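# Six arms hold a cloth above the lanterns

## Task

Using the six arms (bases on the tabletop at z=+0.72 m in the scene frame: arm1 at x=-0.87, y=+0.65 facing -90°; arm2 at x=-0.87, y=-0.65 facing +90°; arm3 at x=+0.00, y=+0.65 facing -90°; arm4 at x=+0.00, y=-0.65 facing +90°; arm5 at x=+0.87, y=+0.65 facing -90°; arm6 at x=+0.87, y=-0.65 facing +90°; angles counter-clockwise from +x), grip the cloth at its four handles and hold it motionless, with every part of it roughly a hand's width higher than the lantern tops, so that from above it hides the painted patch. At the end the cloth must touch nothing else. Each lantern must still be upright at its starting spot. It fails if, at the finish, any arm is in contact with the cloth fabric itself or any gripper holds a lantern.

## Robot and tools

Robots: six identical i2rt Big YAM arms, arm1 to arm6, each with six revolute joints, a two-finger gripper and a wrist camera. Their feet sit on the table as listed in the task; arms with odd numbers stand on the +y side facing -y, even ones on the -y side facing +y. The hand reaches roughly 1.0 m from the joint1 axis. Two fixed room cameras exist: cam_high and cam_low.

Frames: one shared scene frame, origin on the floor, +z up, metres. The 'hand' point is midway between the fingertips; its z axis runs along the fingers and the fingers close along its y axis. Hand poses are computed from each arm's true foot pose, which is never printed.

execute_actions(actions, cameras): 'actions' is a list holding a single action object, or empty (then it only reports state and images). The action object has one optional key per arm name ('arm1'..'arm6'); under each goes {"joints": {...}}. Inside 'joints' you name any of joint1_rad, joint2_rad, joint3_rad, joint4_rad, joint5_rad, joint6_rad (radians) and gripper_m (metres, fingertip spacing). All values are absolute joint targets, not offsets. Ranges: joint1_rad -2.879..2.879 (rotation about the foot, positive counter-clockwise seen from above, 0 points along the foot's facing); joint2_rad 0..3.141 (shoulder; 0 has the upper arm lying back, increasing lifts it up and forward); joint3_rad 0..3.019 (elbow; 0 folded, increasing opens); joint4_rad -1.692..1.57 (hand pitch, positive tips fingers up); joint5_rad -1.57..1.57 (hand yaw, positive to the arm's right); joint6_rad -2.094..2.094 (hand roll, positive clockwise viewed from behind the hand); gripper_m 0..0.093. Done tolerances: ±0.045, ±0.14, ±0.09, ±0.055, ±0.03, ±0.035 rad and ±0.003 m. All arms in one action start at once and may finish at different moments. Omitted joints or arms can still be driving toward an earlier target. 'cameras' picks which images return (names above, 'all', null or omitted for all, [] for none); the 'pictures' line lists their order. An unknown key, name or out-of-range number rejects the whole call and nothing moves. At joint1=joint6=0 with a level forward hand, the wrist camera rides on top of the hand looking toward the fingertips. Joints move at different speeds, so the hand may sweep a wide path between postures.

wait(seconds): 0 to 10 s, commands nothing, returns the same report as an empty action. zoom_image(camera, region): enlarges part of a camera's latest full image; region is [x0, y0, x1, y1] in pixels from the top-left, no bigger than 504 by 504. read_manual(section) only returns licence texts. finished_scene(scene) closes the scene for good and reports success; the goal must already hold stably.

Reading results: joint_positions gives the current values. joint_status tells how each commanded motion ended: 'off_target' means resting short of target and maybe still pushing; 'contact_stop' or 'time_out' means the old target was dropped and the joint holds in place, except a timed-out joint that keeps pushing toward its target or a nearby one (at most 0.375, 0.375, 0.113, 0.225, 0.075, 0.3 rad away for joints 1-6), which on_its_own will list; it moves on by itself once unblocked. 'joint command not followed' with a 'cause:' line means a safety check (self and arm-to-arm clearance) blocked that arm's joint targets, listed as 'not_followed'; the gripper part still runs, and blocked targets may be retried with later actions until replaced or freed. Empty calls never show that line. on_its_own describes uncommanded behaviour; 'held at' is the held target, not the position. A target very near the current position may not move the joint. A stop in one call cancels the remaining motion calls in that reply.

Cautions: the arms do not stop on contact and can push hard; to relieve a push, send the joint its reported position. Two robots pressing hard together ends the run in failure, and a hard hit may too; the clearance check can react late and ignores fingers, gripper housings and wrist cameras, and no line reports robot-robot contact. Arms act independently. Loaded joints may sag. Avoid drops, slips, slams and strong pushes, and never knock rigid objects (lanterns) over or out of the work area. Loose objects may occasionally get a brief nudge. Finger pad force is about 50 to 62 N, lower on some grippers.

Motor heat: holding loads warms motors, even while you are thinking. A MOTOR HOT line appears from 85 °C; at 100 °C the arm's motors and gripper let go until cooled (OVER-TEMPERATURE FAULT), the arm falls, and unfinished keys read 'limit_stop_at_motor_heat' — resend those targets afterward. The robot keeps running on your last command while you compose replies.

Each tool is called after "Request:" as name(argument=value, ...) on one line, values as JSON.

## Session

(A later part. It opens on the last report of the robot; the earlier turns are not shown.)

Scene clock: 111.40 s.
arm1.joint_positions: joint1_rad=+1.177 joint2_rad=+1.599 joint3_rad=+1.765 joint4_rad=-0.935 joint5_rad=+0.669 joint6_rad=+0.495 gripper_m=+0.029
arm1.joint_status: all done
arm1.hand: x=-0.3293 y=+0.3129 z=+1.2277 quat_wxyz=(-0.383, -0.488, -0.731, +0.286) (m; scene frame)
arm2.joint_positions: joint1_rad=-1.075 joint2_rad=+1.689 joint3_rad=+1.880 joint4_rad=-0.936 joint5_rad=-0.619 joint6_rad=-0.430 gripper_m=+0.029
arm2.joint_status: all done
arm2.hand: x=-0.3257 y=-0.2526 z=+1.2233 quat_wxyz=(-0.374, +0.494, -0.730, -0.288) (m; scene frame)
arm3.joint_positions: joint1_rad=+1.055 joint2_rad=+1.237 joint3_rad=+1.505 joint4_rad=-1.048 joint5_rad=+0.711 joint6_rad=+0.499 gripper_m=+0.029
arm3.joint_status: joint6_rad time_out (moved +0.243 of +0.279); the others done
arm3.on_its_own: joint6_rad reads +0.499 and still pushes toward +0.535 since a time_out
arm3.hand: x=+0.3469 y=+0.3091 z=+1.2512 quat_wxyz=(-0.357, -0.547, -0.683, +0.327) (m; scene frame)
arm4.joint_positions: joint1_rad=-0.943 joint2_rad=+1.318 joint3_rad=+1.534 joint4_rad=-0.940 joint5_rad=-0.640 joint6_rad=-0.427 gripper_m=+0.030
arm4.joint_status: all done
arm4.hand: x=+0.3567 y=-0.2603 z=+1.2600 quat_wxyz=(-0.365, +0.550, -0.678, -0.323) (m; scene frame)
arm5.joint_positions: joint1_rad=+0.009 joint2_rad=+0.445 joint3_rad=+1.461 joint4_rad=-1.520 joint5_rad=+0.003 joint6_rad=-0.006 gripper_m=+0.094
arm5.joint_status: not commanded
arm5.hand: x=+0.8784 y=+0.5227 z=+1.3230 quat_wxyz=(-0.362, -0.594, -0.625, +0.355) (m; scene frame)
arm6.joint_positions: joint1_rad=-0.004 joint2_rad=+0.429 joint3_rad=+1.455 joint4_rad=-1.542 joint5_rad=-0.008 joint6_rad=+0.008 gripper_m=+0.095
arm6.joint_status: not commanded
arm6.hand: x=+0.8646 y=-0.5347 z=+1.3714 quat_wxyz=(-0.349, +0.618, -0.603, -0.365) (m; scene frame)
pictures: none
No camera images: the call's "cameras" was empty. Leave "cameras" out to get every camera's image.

Request:
execute_actions(actions=[{"arm1":{"joints":{"joint3_rad":1.53,"joint4_rad":-0.72}},"arm2":{"joints":{"joint3_rad":1.64,"joint4_rad":-0.72}},"arm3":{"joints":{"joint3_rad":1.24,"joint4_rad":-0.76,"joint6_rad":0.51}},"arm4":{"joints":{"joint3_rad":1.23,"joint4_rad":-0.62}}}], cameras=["arm1_cam_wrist","arm2_cam_wrist","arm3_cam_wrist","arm4_cam_wrist","cam_high","cam_low"])

Scene clock: 116.43 s.
arm1.joint_positions: joint1_rad=+1.179 joint2_rad=+1.579 joint3_rad=+1.520 joint4_rad=-0.719 joint5_rad=+0.670 joint6_rad=+0.497 gripper_m=+0.029
arm1.joint_status: all done
arm1.hand: x=-0.3333 y=+0.3149 z=+1.1426 quat_wxyz=(-0.380, -0.487, -0.732, +0.286) (m; scene frame)
arm2.joint_positions: joint1_rad=-1.075 joint2_rad=+1.665 joint3_rad=+1.624 joint4_rad=-0.723 joint5_rad=-0.619 joint6_rad=-0.431 gripper_m=+0.029
arm2.joint_status: all done
arm2.hand: x=-0.3302 y=-0.2549 z=+1.1352 quat_wxyz=(-0.367, +0.494, -0.733, -0.289) (m; scene frame)
arm3.joint_positions: joint1_rad=+1.054 joint2_rad=+1.218 joint3_rad=+1.209 joint4_rad=-0.793 joint5_rad=+0.715 joint6_rad=+0.499 gripper_m=+0.029
arm3.joint_status: all done
arm3.hand: x=+0.3498 y=+0.3069 z=+1.1427 quat_wxyz=(-0.347, -0.546, -0.687, +0.330) (m; scene frame)
arm4.joint_positions: joint1_rad=-0.942 joint2_rad=+1.298 joint3_rad=+1.204 joint4_rad=-0.651 joint5_rad=-0.640 joint6_rad=-0.431 gripper_m=+0.030
arm4.joint_status: all done
arm4.hand: x=+0.3550 y=-0.2613 z=+1.1383 quat_wxyz=(-0.356, +0.551, -0.682, -0.323) (m; scene frame)
arm5.joint_positions: joint1_rad=+0.009 joint2_rad=+0.445 joint3_rad=+1.461 joint4_rad=-1.520 joint5_rad=+0.003 joint6_rad=-0.006 gripper_m=+0.094
arm5.joint_status: not commanded
arm5.hand: x=+0.8784 y=+0.5227 z=+1.3230 quat_wxyz=(-0.362, -0.594, -0.625, +0.355) (m; scene frame)
arm6.joint_positions: joint1_rad=-0.004 joint2_rad=+0.429 joint3_rad=+1.455 joint4_rad=-1.542 joint5_rad=-0.008 joint6_rad=+0.008 gripper_m=+0.095
arm6.joint_status: not commanded
arm6.hand: x=+0.8646 y=-0.5347 z=+1.3714 quat_wxyz=(-0.349, +0.618, -0.603, -0.365) (m; scene frame)
pictures: arm1_cam_wrist, arm2_cam_wrist, arm3_cam_wrist, arm4_cam_wrist, cam_high, cam_low
Images, in order (width x height): arm1_cam_wrist 616x616, arm2_cam_wrist 616x616, arm3_cam_wrist 616x616, arm4_cam_wrist 616x616, cam_high 504x504, cam_low 504x504.

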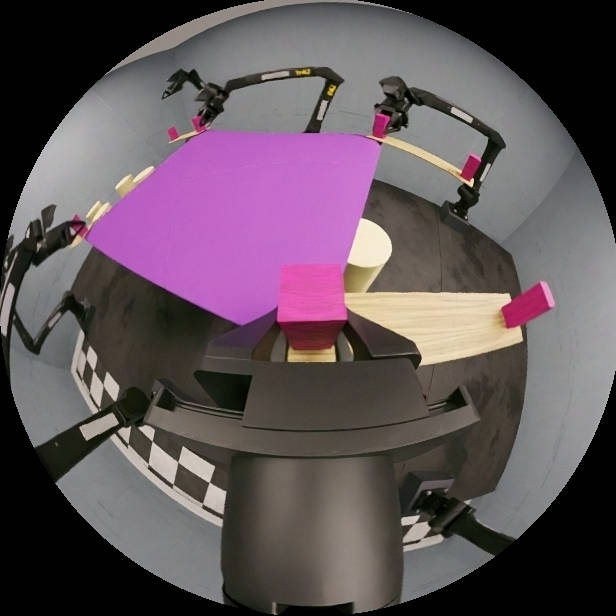

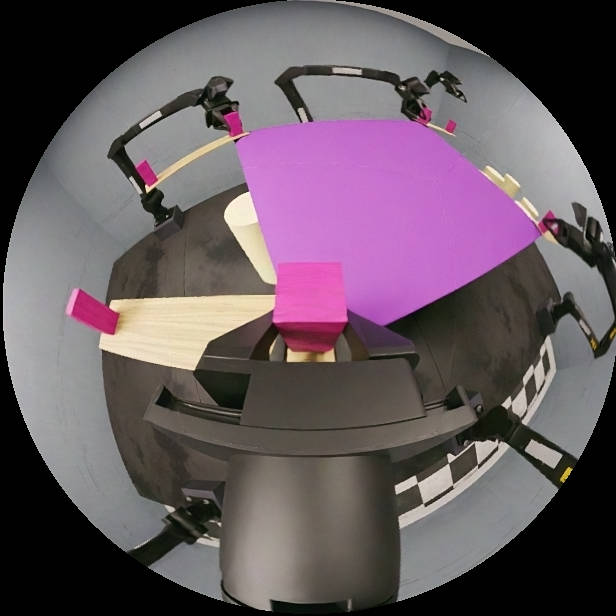

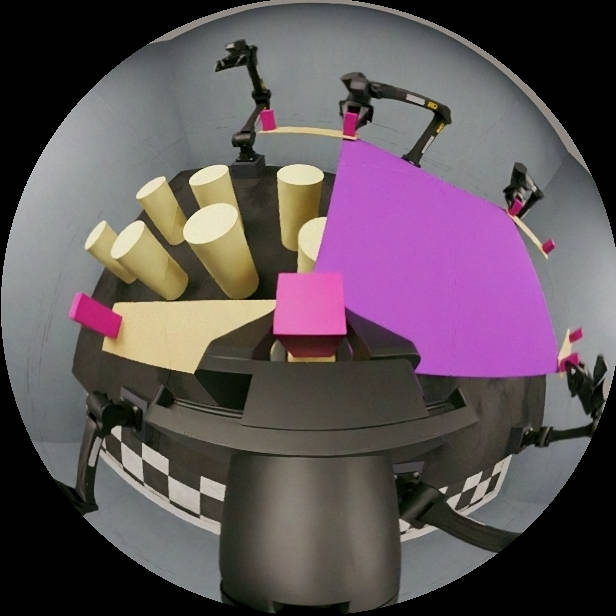

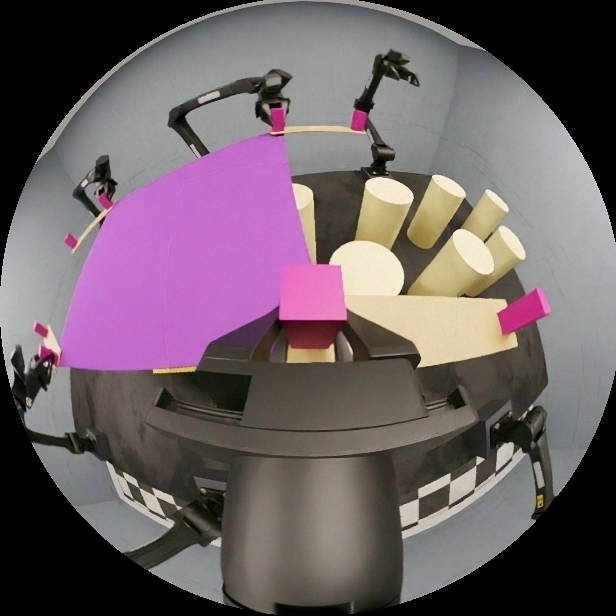

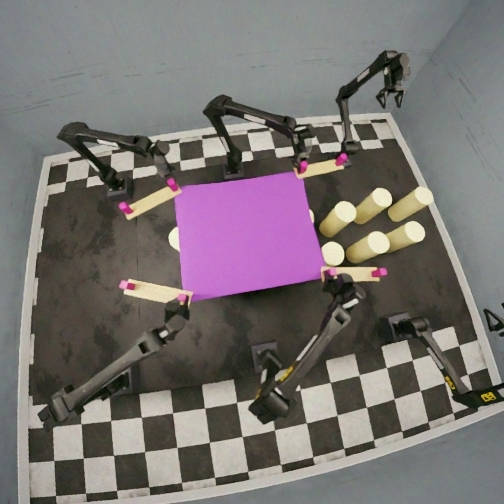

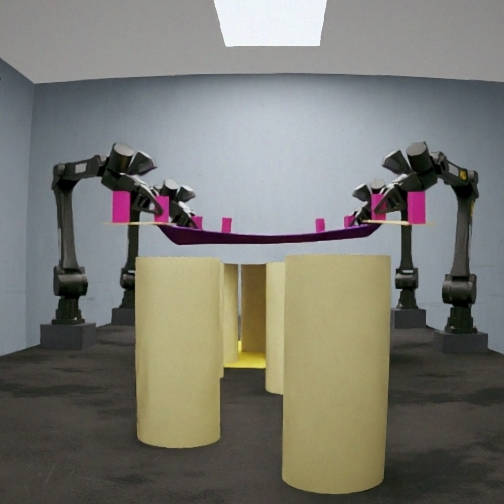

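Request:
execute_actions(actions=[{"arm1":{"joints":{"joint3_rad":1.61}},"arm2":{"joints":{"joint3_rad":1.74}},"arm3":{"joints":{"joint3_rad":1.29}},"arm4":{"joints":{"joint3_rad":1.29}}}], cameras=["cam_low"])

Scene clock: 119.97 s.
arm1.joint_positions: joint1_rad=+1.179 joint2_rad=+1.579 joint3_rad=+1.543 joint4_rad=-0.719 joint5_rad=+0.670 joint6_rad=+0.497 gripper_m=+0.029
arm1.joint_status: all done
arm1.hand: x=-0.3297 y=+0.3135 z=+1.1549 quat_wxyz=(-0.390, -0.489, -0.727, +0.284) (m; scene frame)
arm2.joint_positions: joint1_rad=-1.075 joint2_rad=+1.665 joint3_rad=+1.681 joint4_rad=-0.723 joint5_rad=-0.619 joint6_rad=-0.431 gripper_m=+0.029
arm2.joint_status: all done
arm2.hand: x=-0.3227 y=-0.2510 z=+1.1659 quat_wxyz=(-0.391, +0.496, -0.720, -0.286) (m; scene frame)
arm3.joint_positions: joint1_rad=+1.054 joint2_rad=+1.218 joint3_rad=+1.209 joint4_rad=-0.791 joint5_rad=+0.715 joint6_rad=+0.499 gripper_m=+0.029
arm3.joint_status: all done
arm3.hand: x=+0.3500 y=+0.3068 z=+1.1429 quat_wxyz=(-0.347, -0.546, -0.687, +0.330) (m; scene frame)
arm4.joint_positions: joint1_rad=-0.942 joint2_rad=+1.298 joint3_rad=+1.210 joint4_rad=-0.651 joint5_rad=-0.640 joint6_rad=-0.431 gripper_m=+0.030
arm4.joint_status: all done
arm4.hand: x=+0.3558 y=-0.2607 z=+1.1413 quat_wxyz=(-0.359, +0.551, -0.680, -0.323) (m; scene frame)
arm5.joint_positions: joint1_rad=+0.009 joint2_rad=+0.445 joint3_rad=+1.461 joint4_rad=-1.520 joint5_rad=+0.003 joint6_rad=-0.006 gripper_m=+0.094
arm5.joint_status: not commanded
arm5.hand: x=+0.8784 y=+0.5227 z=+1.3230 quat_wxyz=(-0.362, -0.594, -0.625, +0.355) (m; scene frame)
arm6.joint_positions: joint1_rad=-0.004 joint2_rad=+0.429 joint3_rad=+1.455 joint4_rad=-1.542 joint5_rad=-0.008 joint6_rad=+0.008 gripper_m=+0.095
arm6.joint_status: not commanded
arm6.hand: x=+0.8646 y=-0.5347 z=+1.3714 quat_wxyz=(-0.349, +0.618, -0.603, -0.365) (m; scene frame)
pictures: cam_low
Images, in order (width x height): cam_low 504x504.

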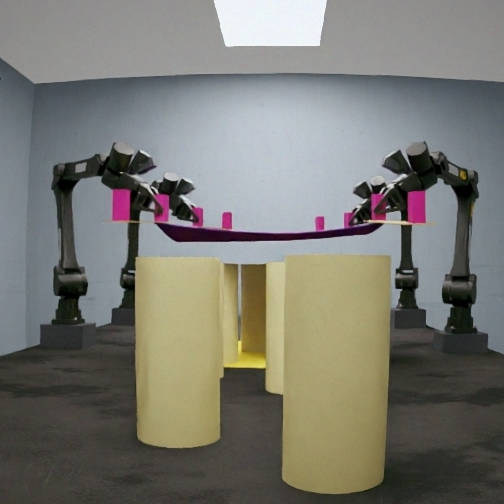

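Request:
execute_actions(actions=[{"arm3":{"joints":{"joint3_rad":1.33}},"arm4":{"joints":{"joint3_rad":1.32}}}], cameras=["cam_low"])

Scene clock: 123.27 s.
arm1.joint_positions: joint1_rad=+1.179 joint2_rad=+1.579 joint3_rad=+1.543 joint4_rad=-0.719 joint5_rad=+0.670 joint6_rad=+0.497 gripper_m=+0.029
arm1.joint_status: not commanded
arm1.hand: x=-0.3297 y=+0.3135 z=+1.1549 quat_wxyz=(-0.390, -0.489, -0.727, +0.284) (m; scene frame)
arm2.joint_positions: joint1_rad=-1.075 joint2_rad=+1.665 joint3_rad=+1.681 joint4_rad=-0.723 joint5_rad=-0.619 joint6_rad=-0.431 gripper_m=+0.029
arm2.joint_status: not commanded
arm2.hand: x=-0.3227 y=-0.2510 z=+1.1659 quat_wxyz=(-0.391, +0.496, -0.720, -0.286) (m; scene frame)
arm3.joint_positions: joint1_rad=+1.054 joint2_rad=+1.218 joint3_rad=+1.251 joint4_rad=-0.791 joint5_rad=+0.714 joint6_rad=+0.499 gripper_m=+0.029
arm3.joint_status: all done
arm3.hand: x=+0.3550 y=+0.3038 z=+1.1652 quat_wxyz=(-0.366, -0.548, -0.677, +0.327) (m; scene frame)
arm4.joint_positions: joint1_rad=-0.942 joint2_rad=+1.298 joint3_rad=+1.245 joint4_rad=-0.651 joint5_rad=-0.640 joint6_rad=-0.431 gripper_m=+0.030
arm4.joint_status: all done
arm4.hand: x=+0.3603 y=-0.2573 z=+1.1606 quat_wxyz=(-0.374, +0.552, -0.672, -0.322) (m; scene frame)
arm5.joint_positions: joint1_rad=+0.009 joint2_rad=+0.445 joint3_rad=+1.461 joint4_rad=-1.520 joint5_rad=+0.003 joint6_rad=-0.006 gripper_m=+0.094
arm5.joint_status: not commanded
arm5.hand: x=+0.8784 y=+0.5227 z=+1.3230 quat_wxyz=(-0.362, -0.594, -0.625, +0.355) (m; scene frame)
arm6.joint_positions: joint1_rad=-0.004 joint2_rad=+0.429 joint3_rad=+1.455 joint4_rad=-1.542 joint5_rad=-0.008 joint6_rad=+0.008 gripper_m=+0.095
arm6.joint_status: not commanded
arm6.hand: x=+0.8646 y=-0.5347 z=+1.3714 quat_wxyz=(-0.349, +0.618, -0.603, -0.365) (m; scene frame)
pictures: cam_low
Images, in order (width x height): cam_low 504x504.

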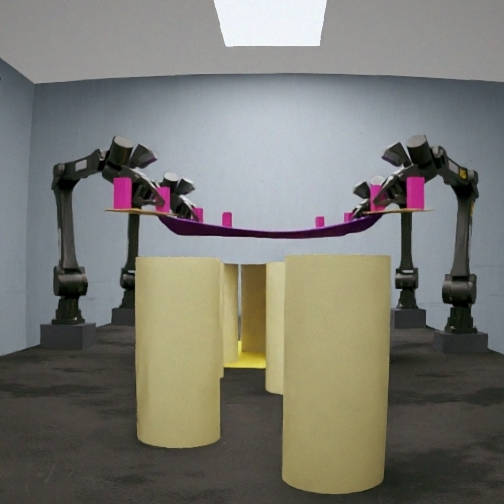

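Request:
finished_scene(scene=2)

The scene is finished: the task was done.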